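# Unlock and fold down the card table's standing leg

## Task

Release the lock on the one card table leg that still stands upright, then swing it down until it lies flat like the other three legs. It has to stay folded by itself, not because the robot holds it. Afterwards open the grippers and pull the arms away.

## Robot and tools

Robot: two six-joint arms, left_arm and right_arm, each ending in a two-finger Robotiq 2F-85 gripper. Bases: left_arm at (-0.052, +0.604, 0) m, right_arm at (+0.043, -0.611, 0) m. Scene frame: origin on the table top midway between the arms, +z up, +x out over the table, left_arm on the +y side. The names left and right are not sides of any camera image.

Gripper frame: fingers point along its +z, close along its y, and a flat block sticks out about 9 cm toward its +x. end_effector_position is the point between the pads when closed. Closed fingertips reach about 19 mm past it, open ones about 6 mm. Closing pushes the tips about 13 mm farther out, so leave that gap above a surface.

execute_actions: "actions" is a list holding one action, one wait, or nothing. An empty list only returns the current state. An action is {"rows": [...], "steps": n}, with 1 to 15 rows and steps of 1/30 s each (default 15); each row lasts one step and the last row repeats to fill the steps. A wait is {"steps": n}, up to 300, counted from the previous result, so reply time uses part of it. Optional "pictures" (true/false) chooses whether images come back.

A row is one flat list of 18 numbers, each in [-1, 1], covering both arms even if one is idle: left_arm dx, dy, dz, rx, ry, rz, gripper position, force_limit, speed, then the same nine for right_arm. dx..rz are an offset, not a pose, given in that gripper's own axes and measured from its pose in the most recent result that showed it (before any such result, or in a second or later call of the same reply, from where it stands when the action starts). Every row counts from that same reference, not from the previous row. Scale: 1.0 equals 0.6 m or 180 degrees; rx, ry, rz form one rotation vector. All-zero offsets are not a pause: they pull the arm back to the reference pose. To keep an arm still, send the offset back to its wanted pose in the first call of a reply and zeros in later calls.

Gripper numbers are absolute settings, not offsets. position: +1 fully open (85 mm), about -0.8 pads touching, -1 closes until blocked. force_limit: about 20 N at -1, 128 N at 0, 235 N at +1 (less on very thin items). speed: about 20, 85, 150 mm/s at -1, 0, +1; faster closing adds a few newtons. New force or speed only applies when position changes by at least 0.01. Zero is a real command, so to leave a gripper alone repeat its last three numbers. To grip, send -1, keep sending it, and check object_status = 2.

move: "target" is one 18-number row laid out as above, with the same offset meaning and reference; the grippers' numbers are sent at the start. "speed" is top path speed in m/s, 0.002 to 0.5 (default 0.25), turning up to twice that in rad/s. Each gripper follows a straight line; both paths finish together within 0.5 to 10 s (cut off at 10 s). It does not steer around obstacles or the other arm and may lag, stray or overshoot speed near full reach. Its result adds a "move:" line: done, off_target, moving, held or fault, plus limits (paced = pose clipped, held = steps blocked), and each gripper's remaining distance.

wait: "seconds" 0 to 10, sends nothing new. zoom_image: "camera" (cam_high 672x504, cam_low 672x504, cam_left_wrist 504x504, cam_right_wrist 504x504) and "region" [x0, y0, x1, y1] in pixels from the top-left, at most 504 by 504. read_manual: only licence texts, no motion. finished_scene: "scene" number; ends the scene for good and reports whether the goal holds.

Results: per arm, gripper position (m) and quat_wxyz in the scene frame plus velocities; printed positions can be off at long reach. object_status: 0 moving, 1 blocked while opening, 2 blocked while closing, 3 reached target or pads met. position_measured counts: 3 open, ~78 = 60 mm, ~130 = 40 mm, ~180 = 20 mm, ~230 pads meeting. "pose unreachable" and HELD mark commands the clearance check altered or blocked. "Hand target" shows where each arm is now driven. MOTOR HOT warns of heating from holding loads; OVER-TEMPERATURE FAULT means brakes until cooled.

Motion limits: each step the commanded pose is clipped to 70 mm and 16 degrees from the measured one, and after an action an arm only continues to its last clipped pose, so check and send the remainder. Position wins over orientation if both cannot be met. Elbow range -2.792 to 2.792 rad; other joints about ±6.283.

Avoid: the arms are stiff, so aiming even slightly past a firm contact can fault. A joint torque at its load limit (waist/shoulder 299, elbow 140, wrist joints 39.6 N m) or any outside force of 144 N stops that arm for 10 s. Never let the arms strike or press each other. Do not knock anything off the work area; avoid drops, slams and hard shoves. Loose items may get small pushes from outside.

Sequence: look and zoom to find the upright leg and its lock, release the lock, lower the leg gently until flat, confirm it stays down unaided, open the grippers, move the arms away, then call finished_scene.

Each tool is called after "Emit:" as a command line: name --argument value for each argument, lists and objects as JSON in quotes; but a table of rows of numbers goes row by row, as --pt "numbers of a row", without its own name.

## Session

Emit:
execute_actions --actions '[]'

Scene clock: 0.00 s of 4050.00 s.
left_arm: end_effector_position=(+0.2673, +0.6681, +0.3265) position_measured=3 object_status=3 end_effector_quat_wxyz=(+0.627, -0.668, -0.308, +0.258) end_effector_velocity=(-0.000, -0.000, -0.000) end_effector_angular_velocity=(-0.001, +0.001, -0.001) | right_arm: end_effector_position=(+0.6653, -0.5607, +0.2184) position_measured=3 object_status=3 end_effector_quat_wxyz=(-0.047, -0.482, +0.558, +0.673) end_effector_velocity=(+0.001, +0.000, -0.001) end_effector_angular_velocity=(-0.000, +0.001, +0.002)
Joint positions: left_arm=[-0.46   0.268  2.1    0.537  2.183  1.896] | right_arm=[-0.23   0.747  1.529  0.707  2.197 -1.694]
Joint velocities: left_arm=[-0.001 -0.     0.001 -0.001 -0.001  0.   ] | right_arm=[ 0.001  0.002 -0.001 -0.001  0.     0.   ]
Hand target (left_arm): +0.267, +0.668, +0.327; +0.627, -0.668, -0.308, +0.258
Hand target (right_arm): +0.665, -0.561, +0.218; -0.047, -0.482, +0.558, +0.673

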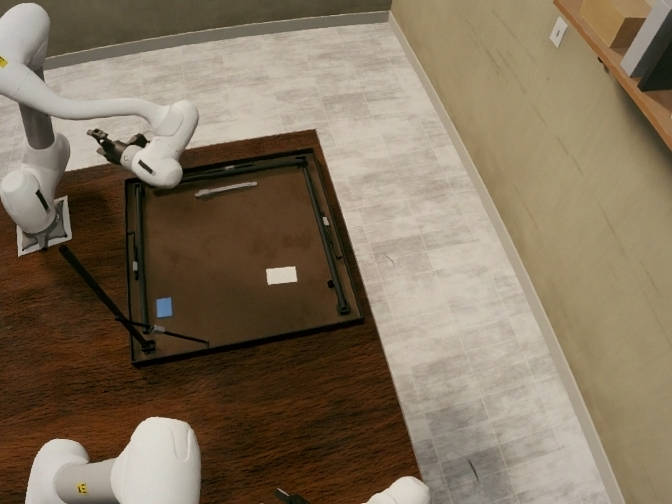

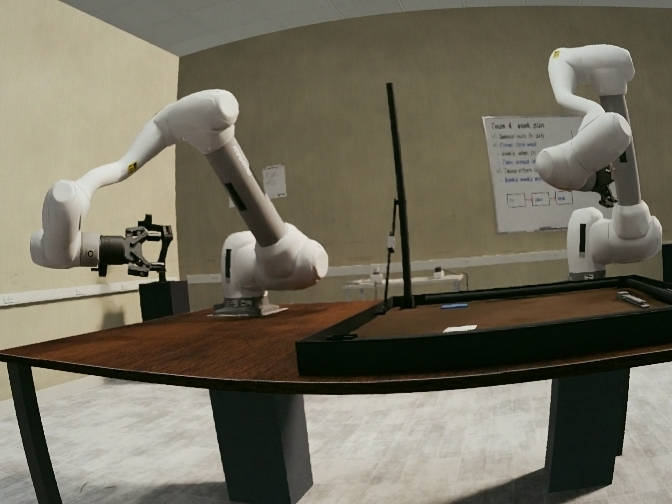

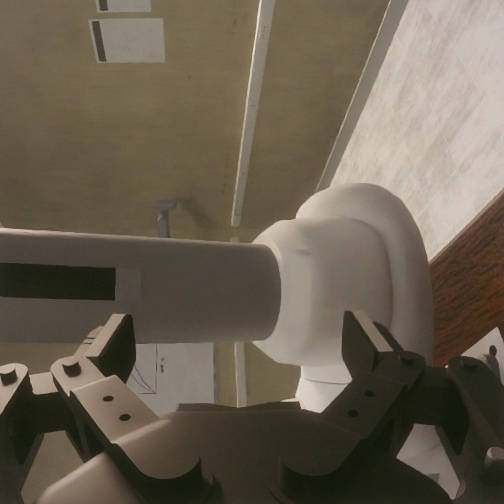

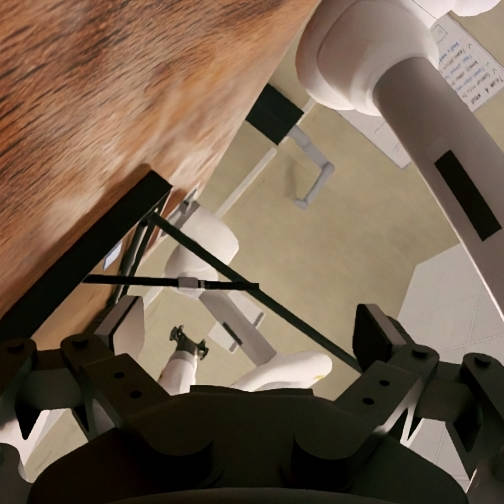

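Emit:
zoom_image --camera "cam_high" --region '[90, 230, 250, 370]'

Emit:
zoom_image --camera "cam_right_wrist" --region '[60, 200, 300, 340]'

Emit:
zoom_image --camera "cam_high" --region '[230, 140, 380, 330]'

Region (90, 230, 250, 370) of cam_high's 672x504 image, scaled by 3.150, with more detail than that image has; it fills the top 441 rows of this view, and the rest is white.

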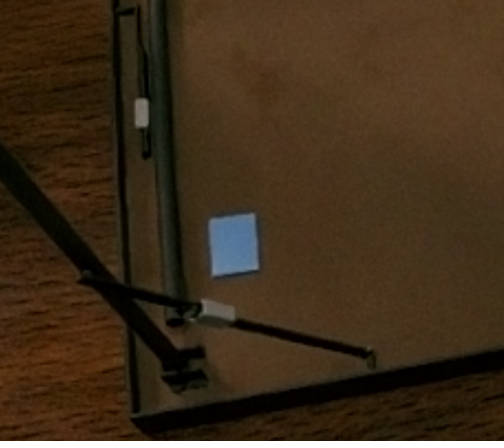

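Region (60, 200, 300, 340) of cam_right_wrist's 504x504 image, scaled by 2.100, with more detail than that image has; it fills the top 294 rows of this view, and the rest is white.

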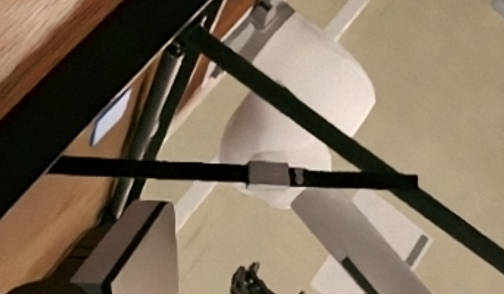

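Region (230, 140, 380, 330) of cam_high's 672x504 image, scaled by 2.653, with more detail than that image has; it fills the left 398 columns of this view, and the rest is white.

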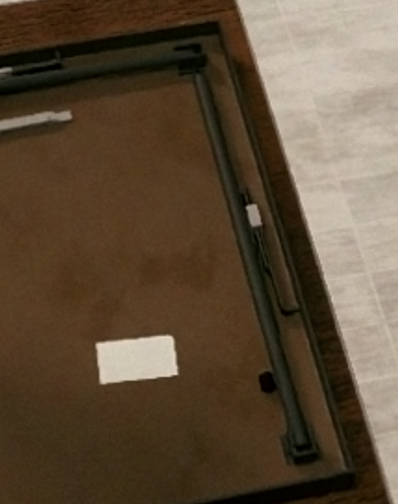

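Emit:
move --target '[0,0,0,0,0,0,1,0,0, 0.042,0.055,0.56,-0.048,-0.268,0.439,1,0,0]'

Scene clock: 28.37 s of 4050.00 s.
left_arm: end_effector_position=(+0.2673, +0.6681, +0.3265) position_measured=3 object_status=3 end_effector_quat_wxyz=(+0.627, -0.668, -0.308, +0.258) end_effector_velocity=(+0.000, +0.000, -0.000) end_effector_angular_velocity=(-0.002, -0.000, +0.000) | right_arm: end_effector_position=(+0.4001, -0.3513, +0.2000) position_measured=3 object_status=3 end_effector_quat_wxyz=(-0.270, +0.269, +0.654, +0.653) end_effector_velocity=(-0.001, +0.000, -0.000) end_effector_angular_velocity=(-0.000, +0.001, +0.001)
Joint positions: left_arm=[-0.46   0.268  2.1    0.537  2.183  1.896] | right_arm=[-0.204  0.337  2.528  1.371  1.627 -0.517]
Joint velocities: left_arm=[ 0.001  0.    -0.001 -0.001 -0.001  0.001] | right_arm=[ 0.001 -0.     0.001 -0.    -0.     0.001]
Hand target (left_arm): +0.267, +0.668, +0.327; +0.627, -0.668, -0.308, +0.258
Hand target (right_arm): +0.400, -0.351, +0.200; -0.270, +0.269, +0.654, +0.653
Off the commanded pose (left_arm): 0.000 m, 0 deg.
Off the commanded pose (right_arm): 0.001 m, 0 deg.
After step 90, 21.77 s passed at rest.
move: done

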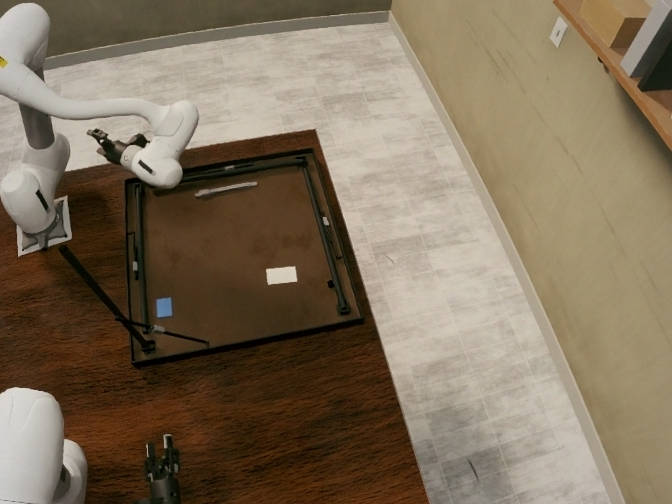

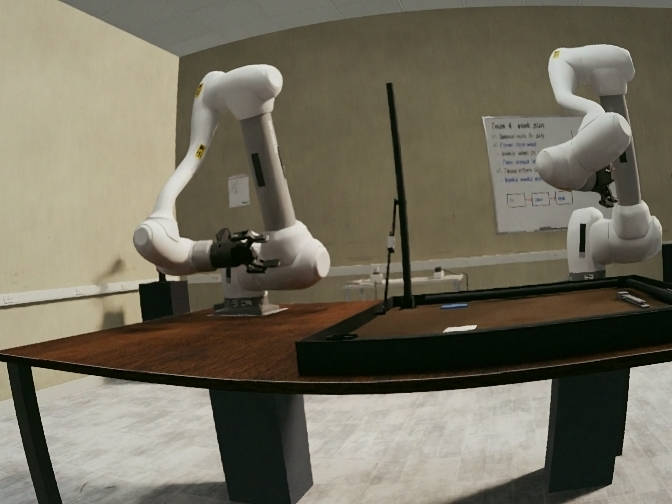

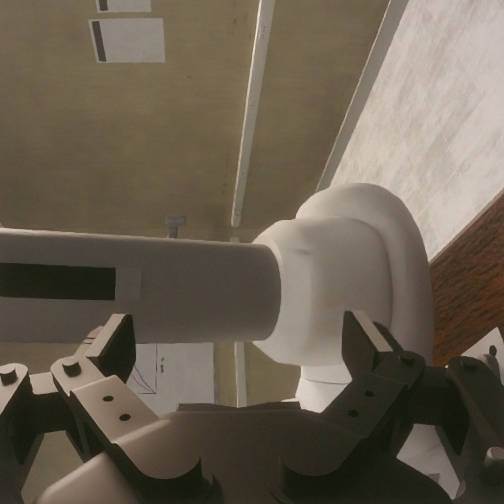

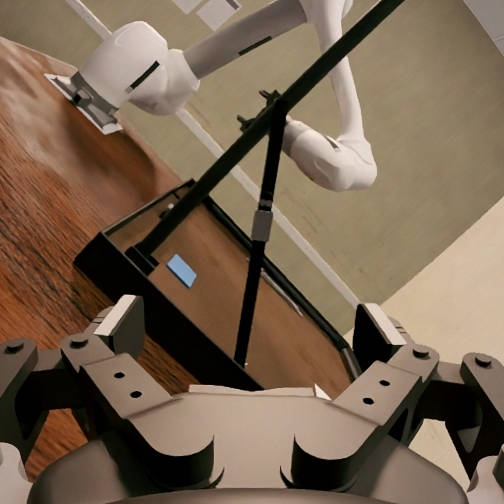

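Emit:
move --target '[0,0,0,0,0,0,1,0,0, 0,0,0.33,0,0,0.045,1,0,0]'

Scene clock: 36.67 s of 4050.00 s.
left_arm: end_effector_position=(+0.2673, +0.6681, +0.3265) position_measured=3 object_status=3 end_effector_quat_wxyz=(+0.627, -0.668, -0.308, +0.258) end_effector_velocity=(-0.000, +0.000, -0.000) end_effector_angular_velocity=(-0.002, +0.001, +0.001) | right_arm: end_effector_position=(+0.3997, -0.1536, +0.1998) position_measured=3 object_status=3 end_effector_quat_wxyz=(-0.315, +0.315, +0.634, +0.632) end_effector_velocity=(+0.001, -0.000, -0.001) end_effector_angular_velocity=(-0.000, +0.002, -0.001)
Joint positions: left_arm=[-0.46   0.268  2.1    0.537  2.183  1.896] | right_arm=[ 0.33   0.361  2.472  1.883  1.472 -0.353]
Joint velocities: left_arm=[ 0.001  0.    -0.    -0.001 -0.001  0.002] | right_arm=[-0.001  0.002 -0.     0.     0.     0.   ]
Hand target (left_arm): +0.267, +0.668, +0.327; +0.627, -0.668, -0.308, +0.258
Hand target (right_arm): +0.400, -0.154, +0.200; -0.315, +0.315, +0.634, +0.632
Off the commanded pose (left_arm): 0.000 m, 0 deg.
Off the commanded pose (right_arm): 0.000 m, 0 deg.
After step 90, 4.10 s passed at rest.
move: done

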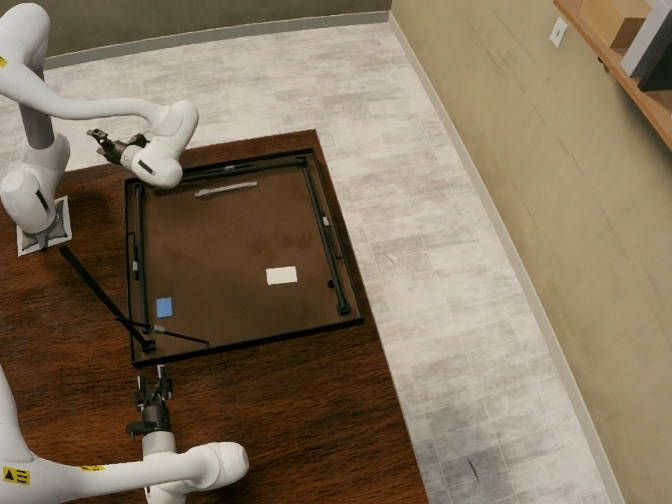

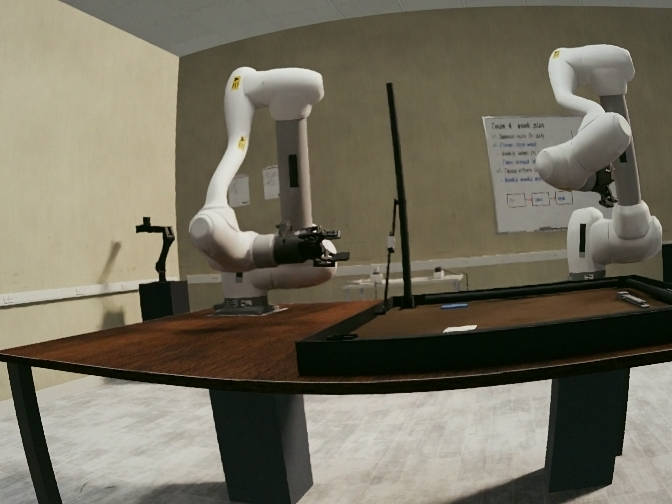

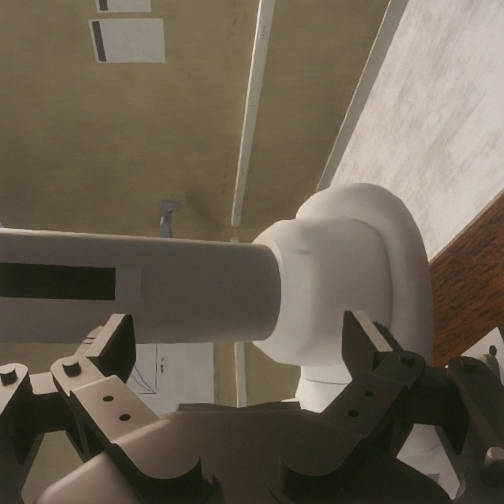

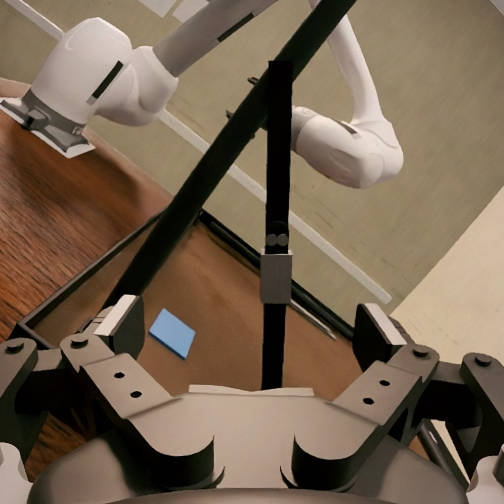

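Emit:
move --target '[0,0,0,0,0,0,1,0,0, 0,0.02,0.15,0,0,0,1,0,0]' --speed 0.1

Scene clock: 42.87 s of 4050.00 s.
left_arm: end_effector_position=(+0.2673, +0.6681, +0.3265) position_measured=3 object_status=3 end_effector_quat_wxyz=(+0.627, -0.668, -0.308, +0.258) end_effector_velocity=(+0.000, +0.001, +0.001) end_effector_angular_velocity=(+0.001, +0.001, -0.001) | right_arm: end_effector_position=(+0.4091, -0.0637, +0.2070) position_measured=3 object_status=3 end_effector_quat_wxyz=(-0.315, +0.315, +0.634, +0.632) end_effector_velocity=(-0.001, -0.000, +0.000) end_effector_angular_velocity=(-0.000, -0.001, +0.001)
Joint positions: left_arm=[-0.46   0.268  2.1    0.537  2.183  1.896] | right_arm=[ 0.519  0.387  2.375  2.055  1.386 -0.313]
Joint velocities: left_arm=[ 0.001 -0.     0.     0.003  0.001  0.001] | right_arm=[ 0.    -0.001  0.001 -0.001  0.    -0.   ]
Hand target (left_arm): +0.267, +0.668, +0.327; +0.627, -0.668, -0.308, +0.258
Hand target (right_arm): +0.409, -0.064, +0.207; -0.315, +0.315, +0.634, +0.632
Off the commanded pose (left_arm): 0.000 m, 0 deg.
Off the commanded pose (right_arm): 0.000 m, 0 deg.
After step 90, 2.00 s passed at rest.
move: done

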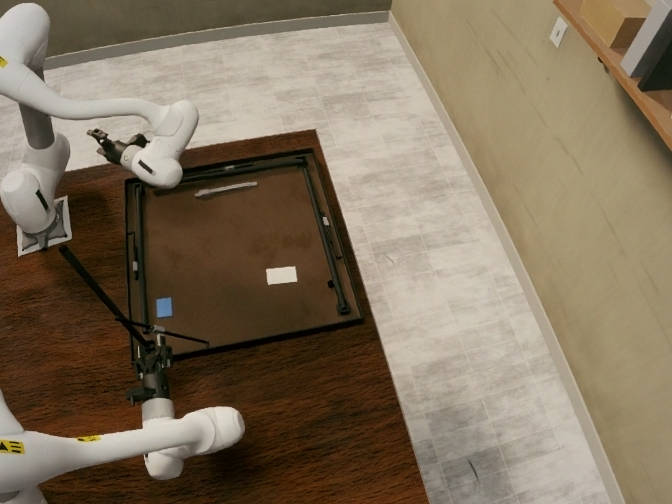

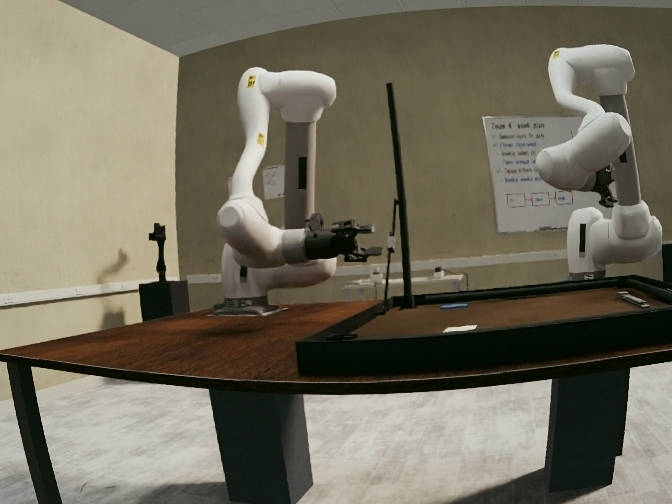

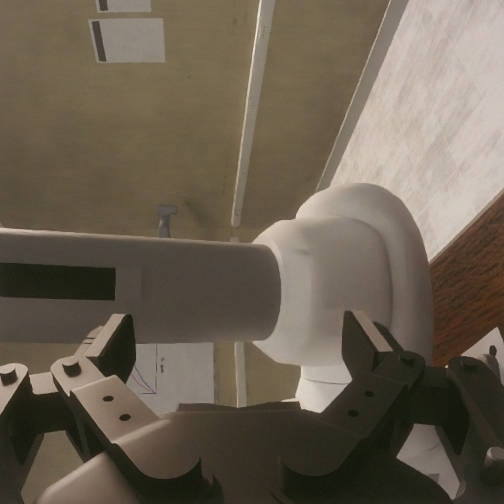

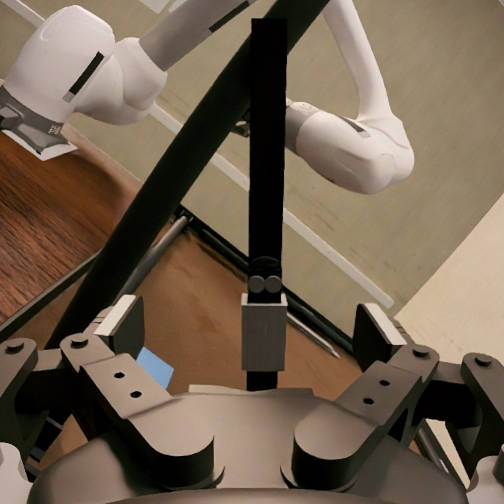

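Emit:
move --target '[0,0,0,0,0,0,1,0,0, -0.035,0.01,0.07,0,0,0,0.2,-0.3,0]' --speed 0.05

Scene clock: 49.33 s of 4050.00 s.
left_arm: end_effector_position=(+0.2673, +0.6681, +0.3265) position_measured=3 object_status=3 end_effector_quat_wxyz=(+0.627, -0.668, -0.308, +0.258) end_effector_velocity=(-0.000, -0.000, +0.000) end_effector_angular_velocity=(+0.001, +0.000, +0.001) | right_arm: end_effector_position=(+0.4264, -0.0217, +0.1938) position_measured=104 object_status=3 end_effector_quat_wxyz=(-0.315, +0.315, +0.634, +0.632) end_effector_velocity=(-0.001, +0.000, +0.001) end_effector_angular_velocity=(+0.001, -0.001, +0.001)
Joint positions: left_arm=[-0.46   0.268  2.1    0.537  2.183  1.896] | right_arm=[ 0.577  0.447  2.306  2.11   1.362 -0.316]
Joint velocities: left_arm=[ 0.    -0.     0.    -0.001  0.001 -0.001] | right_arm=[ 0.001 -0.002  0.001 -0.     0.    -0.   ]
Hand target (left_arm): +0.267, +0.668, +0.327; +0.627, -0.668, -0.308, +0.258
Hand target (right_arm): +0.426, -0.022, +0.194; -0.315, +0.315, +0.634, +0.632
Off the commanded pose (left_arm): 0.000 m, 0 deg.
Off the commanded pose (right_arm): 0.000 m, 0 deg.
After step 90, 2.27 s passed at rest.
move: done

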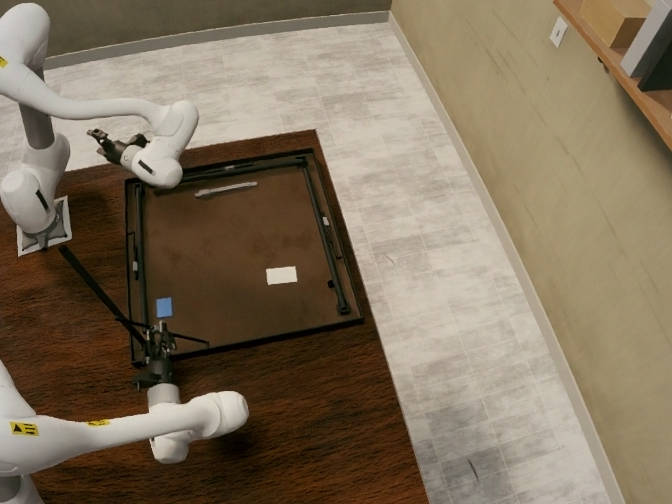

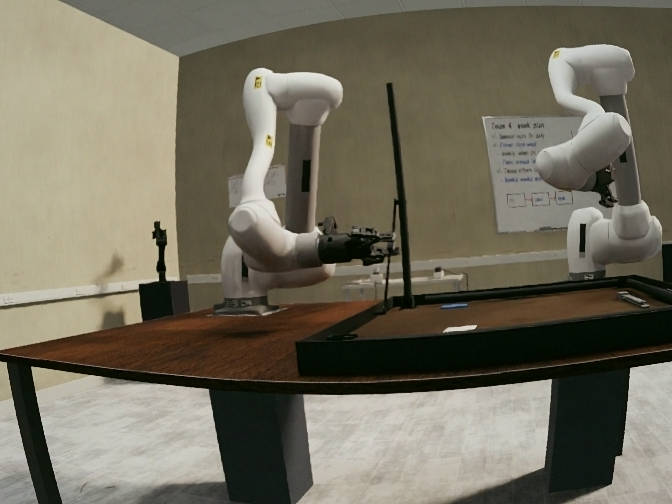

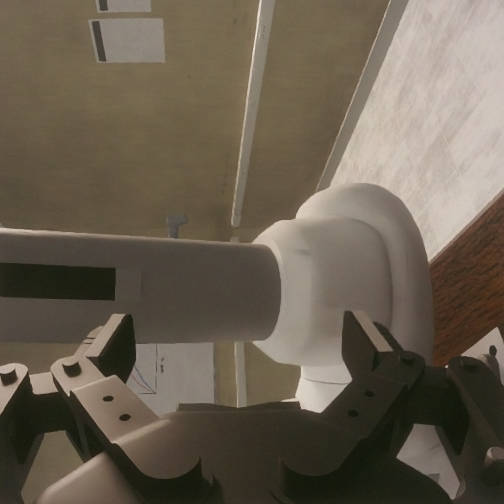

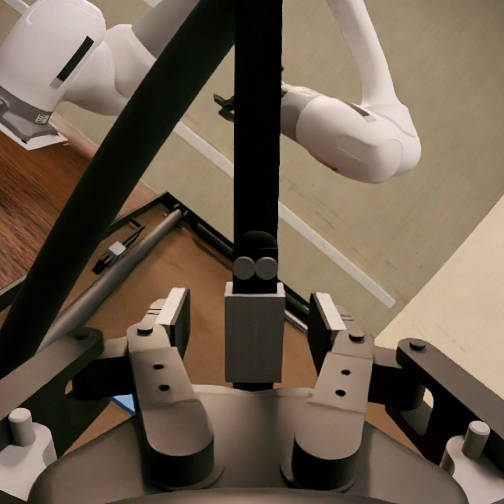

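Emit:
move --target '[0,0,0,0,0,0,1,0,0, -0.01,0.003,0.005,0,0,0,-1,-0.4,-0.5]' --speed 0.03

Emit:
move --target '[0,0,0,0,0,0,1,0,0, -0.08,0,0,0,0,0,-1,-0.4,-0.5]' --speed 0.03

Scene clock: 55.30 s of 4050.00 s.
left_arm: end_effector_position=(+0.2673, +0.6681, +0.3265) position_measured=3 object_status=3 end_effector_quat_wxyz=(+0.627, -0.668, -0.308, +0.258) end_effector_velocity=(+0.000, -0.000, +0.000) end_effector_angular_velocity=(+0.002, -0.001, -0.002) | right_arm: end_effector_position=(+0.4315, -0.0187, +0.1902) position_measured=178 object_status=0 end_effector_quat_wxyz=(-0.315, +0.315, +0.634, +0.632) end_effector_velocity=(+0.000, +0.000, -0.000) end_effector_angular_velocity=(-0.001, -0.001, +0.001)
Joint positions: left_arm=[-0.46   0.268  2.1    0.537  2.183  1.896] | right_arm=[ 0.577  0.459  2.296  2.11   1.363 -0.318]
Joint velocities: left_arm=[-0.001 -0.    -0.     0.002  0.001 -0.001] | right_arm=[-0.     0.001 -0.001 -0.001 -0.    -0.   ]
Hand target (left_arm): +0.267, +0.668, +0.327; +0.627, -0.668, -0.308, +0.258
Hand target (right_arm): +0.431, -0.019, +0.190; -0.315, +0.315, +0.634, +0.632
Off the commanded pose (left_arm): 0.000 m, 0 deg.
Off the commanded pose (right_arm): 0.000 m, 0 deg.
After step 90, 2.17 s passed at rest.
move: done

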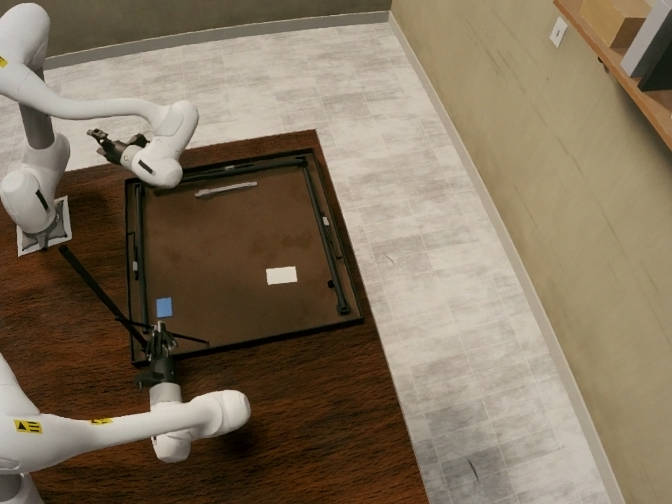

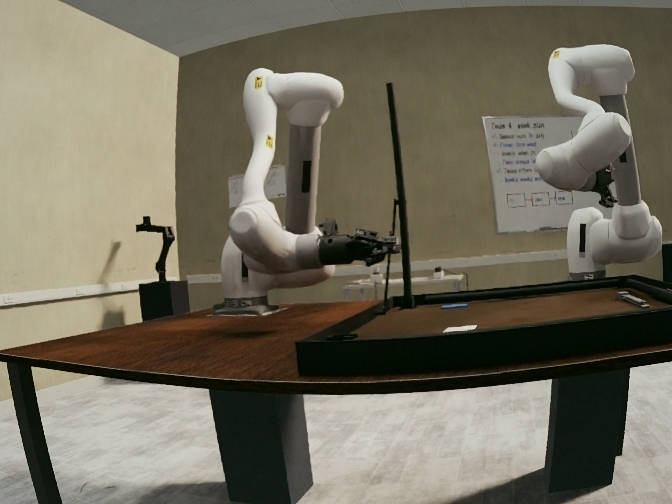

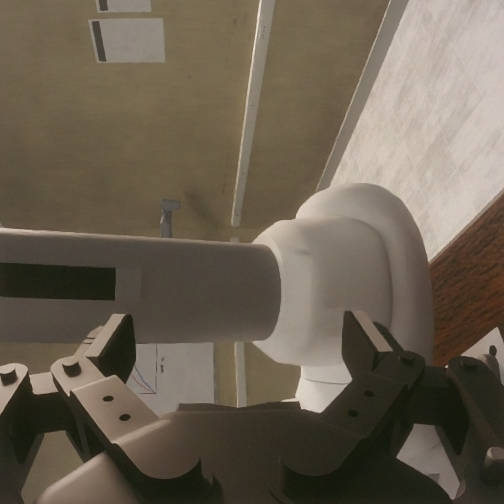

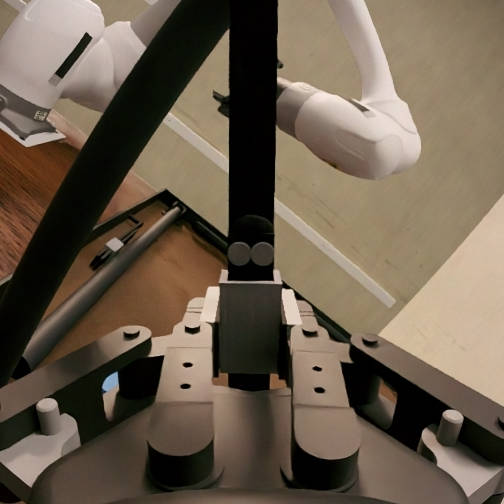

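Scene clock: 57.13 s of 4050.00 s.
left_arm: end_effector_position=(+0.2673, +0.6681, +0.3265) position_measured=3 object_status=3 end_effector_quat_wxyz=(+0.627, -0.668, -0.308, +0.258) end_effector_velocity=(+0.000, -0.000, +0.000) end_effector_angular_velocity=(+0.001, -0.002, -0.003) | right_arm: end_effector_position=(+0.4604, -0.0186, +0.1519) position_measured=178 object_status=2 end_effector_quat_wxyz=(-0.315, +0.315, +0.634, +0.632) end_effector_velocity=(+0.000, -0.000, +0.001) end_effector_angular_velocity=(+0.001, -0.001, -0.001)
Joint positions: left_arm=[-0.46   0.268  2.1    0.537  2.183  1.896] | right_arm=[ 0.546  0.552  2.254  2.088  1.399 -0.357]
Joint velocities: left_arm=[-0.002 -0.    -0.     0.001 -0.001 -0.001] | right_arm=[-0.    -0.001  0.001  0.001 -0.    -0.   ]
Hand target (left_arm): +0.267, +0.668, +0.327; +0.627, -0.668, -0.308, +0.258
Hand target (right_arm): +0.460, -0.019, +0.152; -0.315, +0.315, +0.634, +0.632
Off the commanded pose (left_arm): 0.000 m, 0 deg.
Off the commanded pose (right_arm): 0.000 m, 0 deg.
move: done

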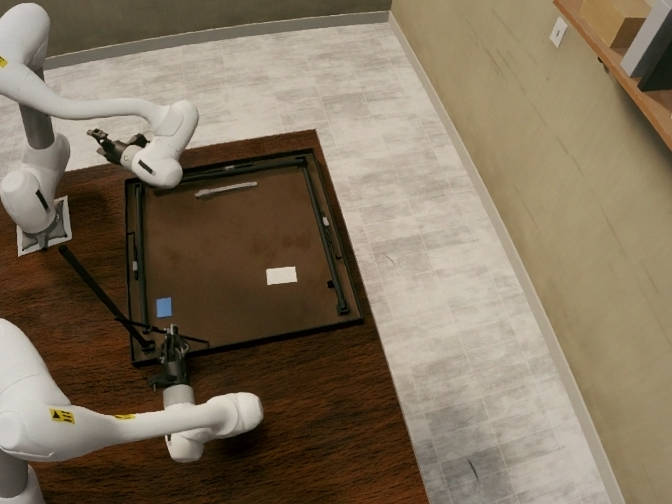

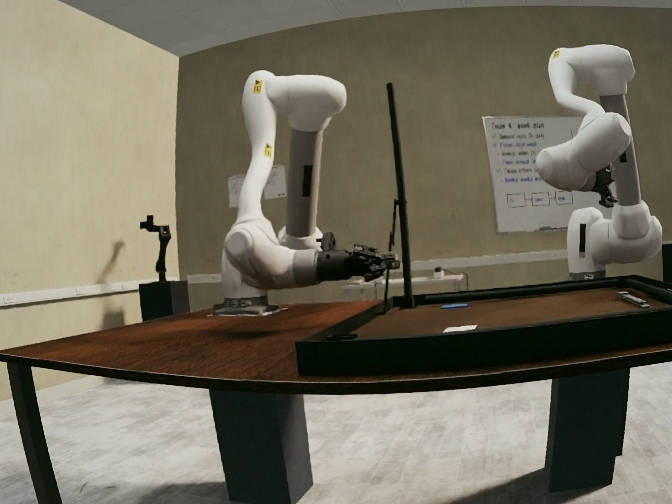

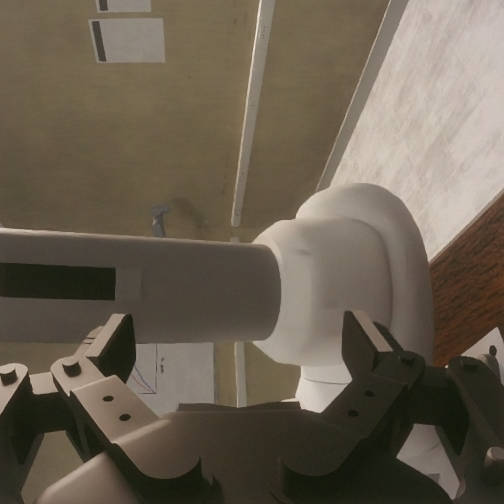

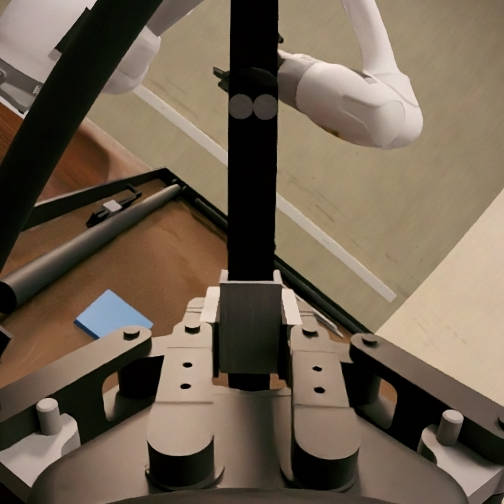

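Emit:
move --target '[0,0,0,0,0,0,1,0,0, -0.015,0.085,0,0,0,0.111,-1,-0.4,-0.5]' --speed 0.03

Scene clock: 71.63 s of 4050.00 s.
left_arm: end_effector_position=(+0.2673, +0.6681, +0.3265) position_measured=3 object_status=3 end_effector_quat_wxyz=(+0.627, -0.668, -0.308, +0.258) end_effector_velocity=(+0.000, +0.001, +0.000) end_effector_angular_velocity=(+0.002, +0.000, -0.002) | right_arm: end_effector_position=(+0.5066, -0.0185, +0.1756) position_measured=178 object_status=2 end_effector_quat_wxyz=(-0.420, +0.420, +0.569, +0.568) end_effector_velocity=(-0.000, -0.000, +0.001) end_effector_angular_velocity=(+0.001, -0.000, -0.001)
Joint positions: left_arm=[-0.46   0.268  2.1    0.537  2.183  1.896] | right_arm=[0.503 0.537 2.18  2.032 1.371 0.08 ]
Joint velocities: left_arm=[ 0.    -0.     0.001  0.003  0.     0.001] | right_arm=[ 0.    -0.002  0.001  0.001  0.     0.   ]
Hand target (left_arm): +0.267, +0.668, +0.327; +0.627, -0.668, -0.308, +0.258
Hand target (right_arm): +0.507, -0.018, +0.176; -0.420, +0.420, +0.569, +0.568
Off the commanded pose (left_arm): 0.000 m, 0 deg.
Off the commanded pose (right_arm): 0.000 m, 0 deg.
After step 90, 5.47 s passed at rest.
move: done

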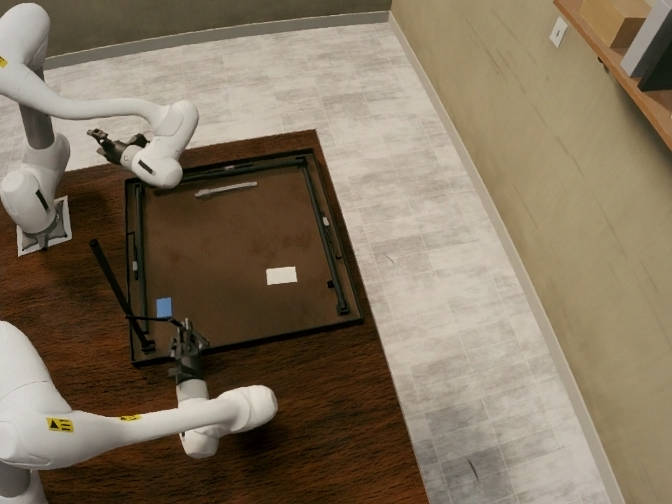

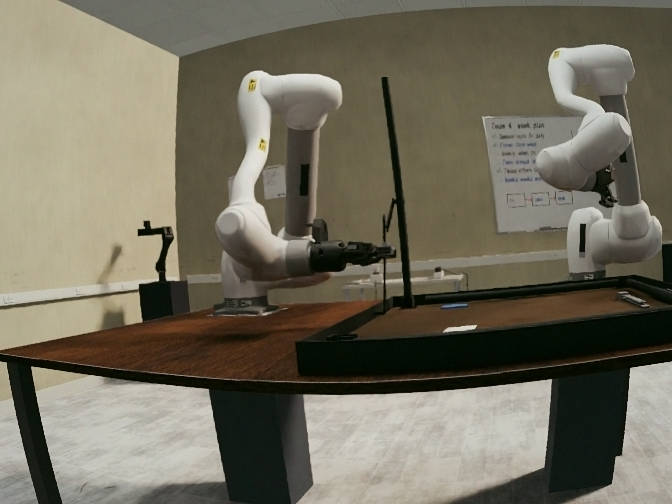

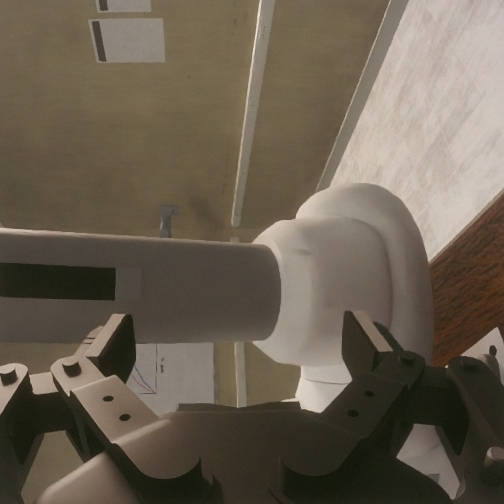

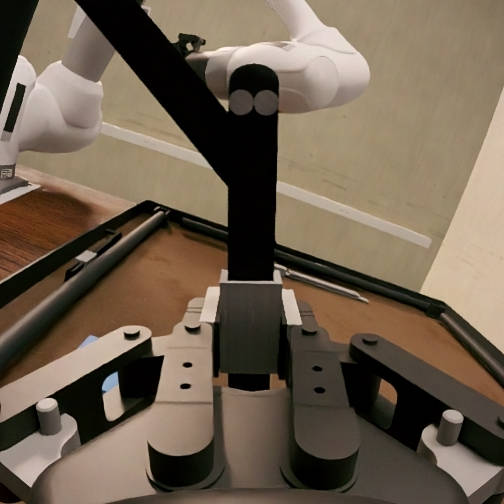

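Emit:
move --target '[0,0,0,0,0,0,1,0,0, -0.015,0.085,0,0,0,0.111,-1,-0.4,-0.5]' --speed 0.08

Emit:
move --target '[0,0,0,0,0,0,1,0,0, -0.015,0.085,0,0,0,0.111,-1,-0.4,-0.5]' --speed 0.08

Scene clock: 85.27 s of 4050.00 s.
left_arm: end_effector_position=(+0.2673, +0.6681, +0.3265) position_measured=3 object_status=3 end_effector_quat_wxyz=(+0.627, -0.668, -0.308, +0.258) end_effector_velocity=(-0.000, -0.000, +0.000) end_effector_angular_velocity=(-0.001, +0.000, +0.002) | right_arm: end_effector_position=(+0.5580, -0.0183, +0.1820) position_measured=178 object_status=2 end_effector_quat_wxyz=(+0.512, -0.512, -0.488, -0.487) end_effector_velocity=(+0.000, -0.000, -0.000) end_effector_angular_velocity=(-0.001, +0.001, -0.000)
Joint positions: left_arm=[-0.46   0.268  2.1    0.537  2.183  1.896] | right_arm=[0.461 0.563 2.093 1.982 1.362 0.492]
Joint velocities: left_arm=[ 0.     0.    -0.    -0.002  0.001 -0.   ] | right_arm=[-0.001  0.     0.    -0.001 -0.     0.001]
Hand target (left_arm): +0.267, +0.668, +0.327; +0.627, -0.668, -0.308, +0.258
Hand target (right_arm): +0.558, -0.018, +0.182; +0.512, -0.512, -0.488, -0.487
Off the commanded pose (left_arm): 0.000 m, 0 deg.
Off the commanded pose (right_arm): 0.000 m, 0 deg.
After step 90, 8.20 s passed at rest.
move: done

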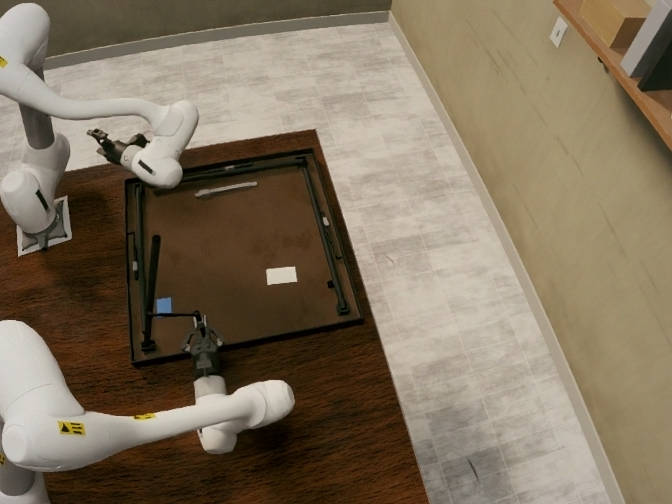

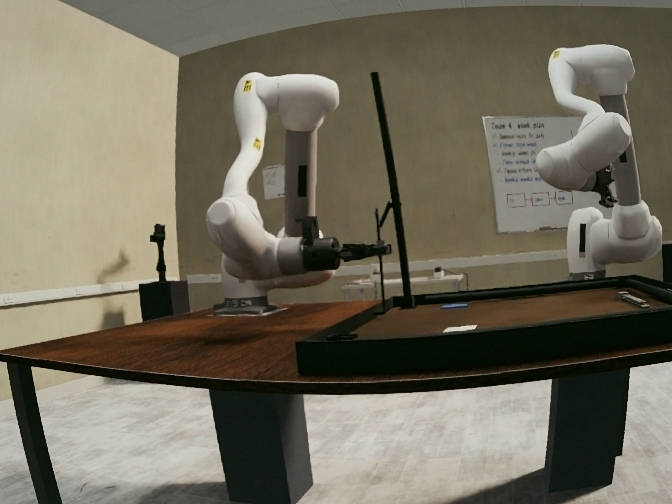

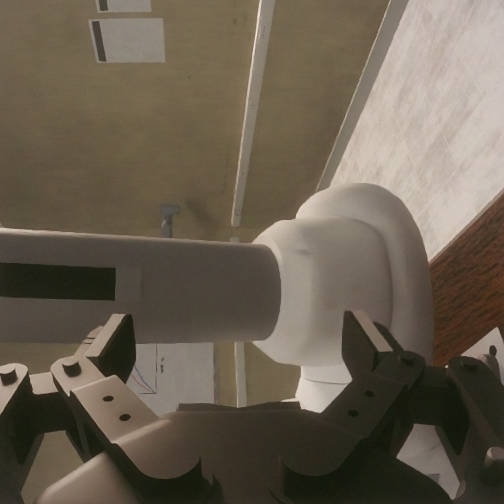

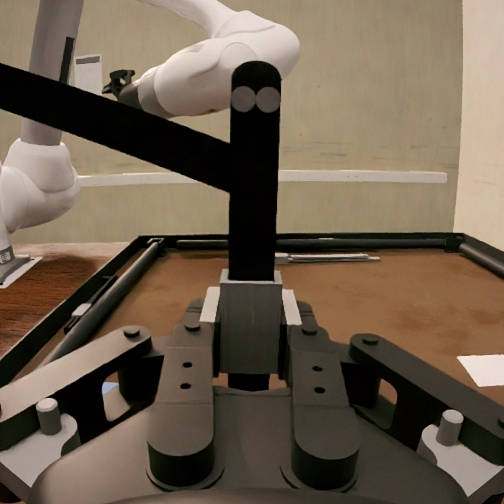

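Scene clock: 87.70 s of 4050.00 s.
left_arm: end_effector_position=(+0.2673, +0.6681, +0.3265) position_measured=3 object_status=3 end_effector_quat_wxyz=(+0.627, -0.668, -0.308, +0.258) end_effector_velocity=(-0.000, -0.000, -0.000) end_effector_angular_velocity=(-0.001, +0.002, +0.001) | right_arm: end_effector_position=(+0.6085, -0.0181, +0.1705) position_measured=178 object_status=2 end_effector_quat_wxyz=(+0.589, -0.589, -0.392, -0.390) end_effector_velocity=(-0.001, +0.000, +0.001) end_effector_angular_velocity=(+0.000, -0.003, +0.002)
Joint positions: left_arm=[-0.46   0.268  2.1    0.537  2.183  1.896] | right_arm=[0.426 0.62  2.005 1.944 1.366 0.877]
Joint velocities: left_arm=[ 0.     0.    -0.    -0.001  0.001  0.001] | right_arm=[ 0.    -0.001 -0.    -0.002  0.    -0.   ]
Hand target (left_arm): +0.267, +0.668, +0.327; +0.627, -0.668, -0.308, +0.258
Hand target (right_arm): +0.608, -0.018, +0.171; +0.589, -0.589, -0.392, -0.390
Off the commanded pose (left_arm): 0.000 m, 0 deg.
Off the commanded pose (right_arm): 0.000 m, 0 deg.
move: done

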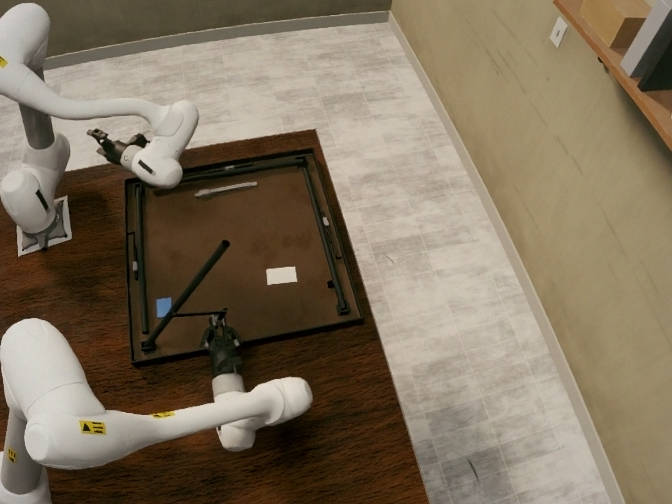

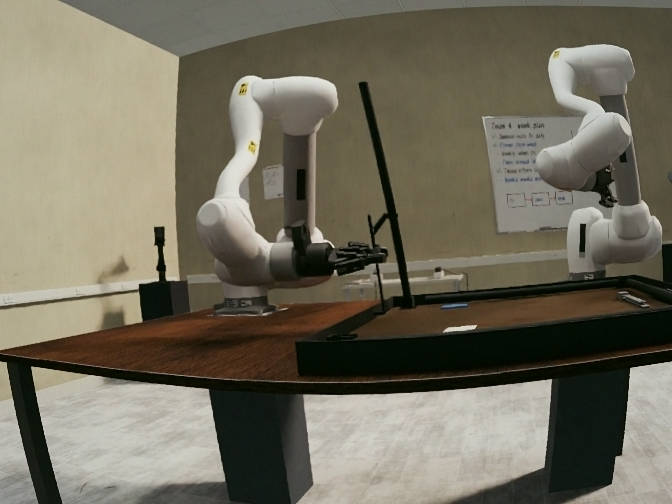

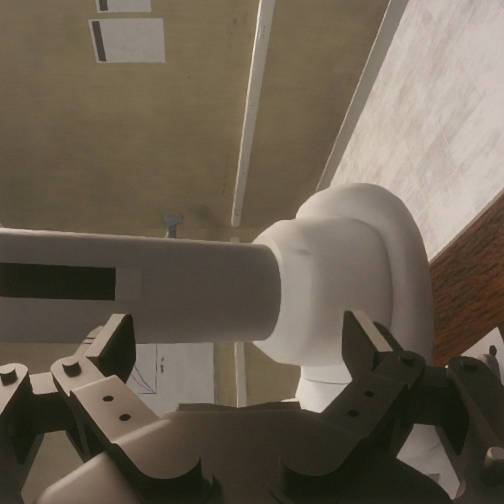

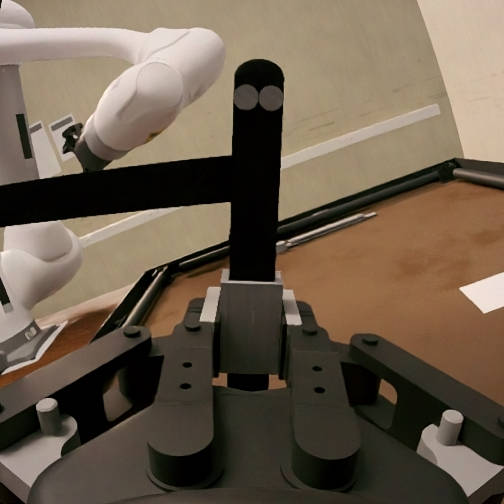

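Emit:
move --target '[-0.597,-0.29,-1,-0.548,0.432,-0.028,1,0,0, 0,0,0,0,0,0,-1,-0.4,-0.5]'

Scene clock: 106.60 s of 4050.00 s.
left_arm: end_effector_position=(+0.4483, +0.0029, +0.5338) position_measured=3 object_status=3 end_effector_quat_wxyz=(+0.002, +0.873, -0.000, +0.487) end_effector_velocity=(+0.000, +0.001, -0.000) end_effector_angular_velocity=(-0.001, +0.000, +0.002) | right_arm: end_effector_position=(+0.6085, -0.0181, +0.1705) position_measured=178 object_status=2 end_effector_quat_wxyz=(+0.589, -0.589, -0.392, -0.390) end_effector_velocity=(+0.000, +0.000, +0.001) end_effector_angular_velocity=(+0.001, -0.001, -0.000)
Joint positions: left_arm=[-1.379  0.152  1.552  1.028  1.212  1.632] | right_arm=[0.426 0.62  2.005 1.944 1.366 0.877]
Joint velocities: left_arm=[ 0.001 -0.     0.     0.     0.    -0.001] | right_arm=[ 0.    -0.    -0.001  0.001  0.     0.   ]
Hand target (left_arm): +0.448, +0.003, +0.534; +0.002, +0.873, -0.000, +0.487
Hand target (right_arm): +0.608, -0.018, +0.171; +0.589, -0.589, -0.392, -0.390
Off the commanded pose (left_arm): 0.001 m, 0 deg.
Off the commanded pose (right_arm): 0.000 m, 0 deg.
After step 90, 11.17 s passed at rest.
move: done

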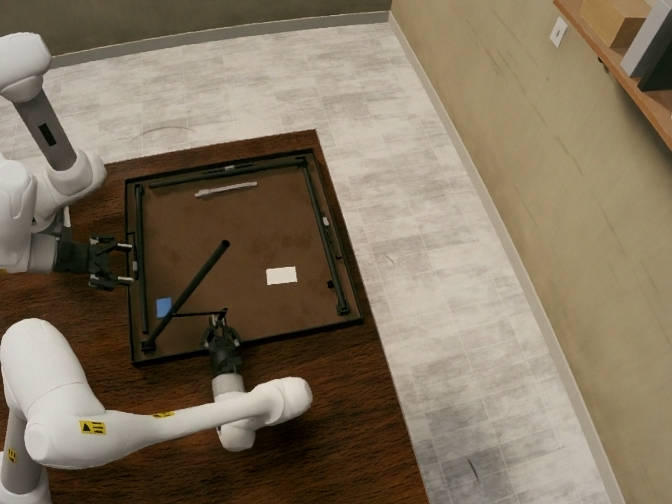

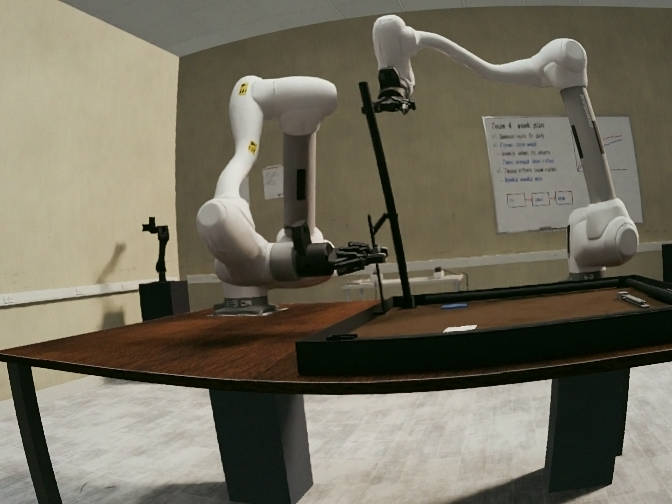

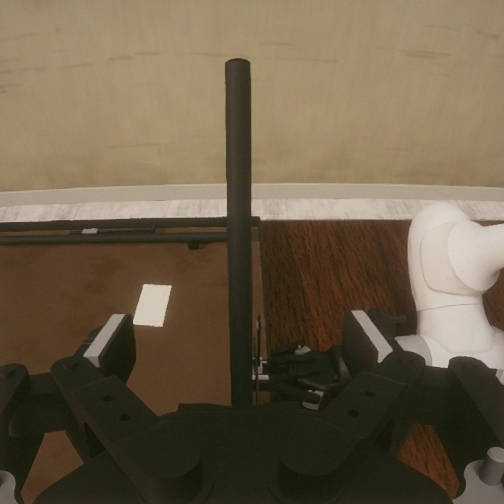

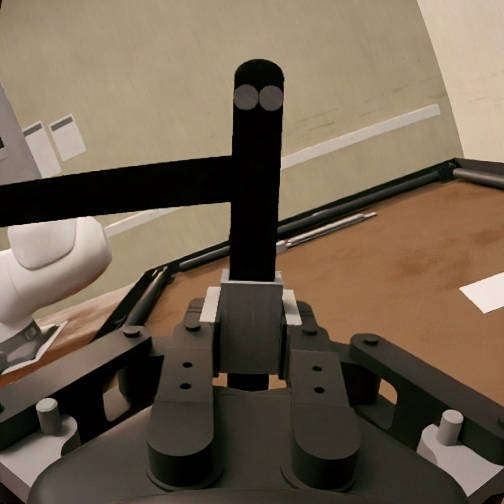

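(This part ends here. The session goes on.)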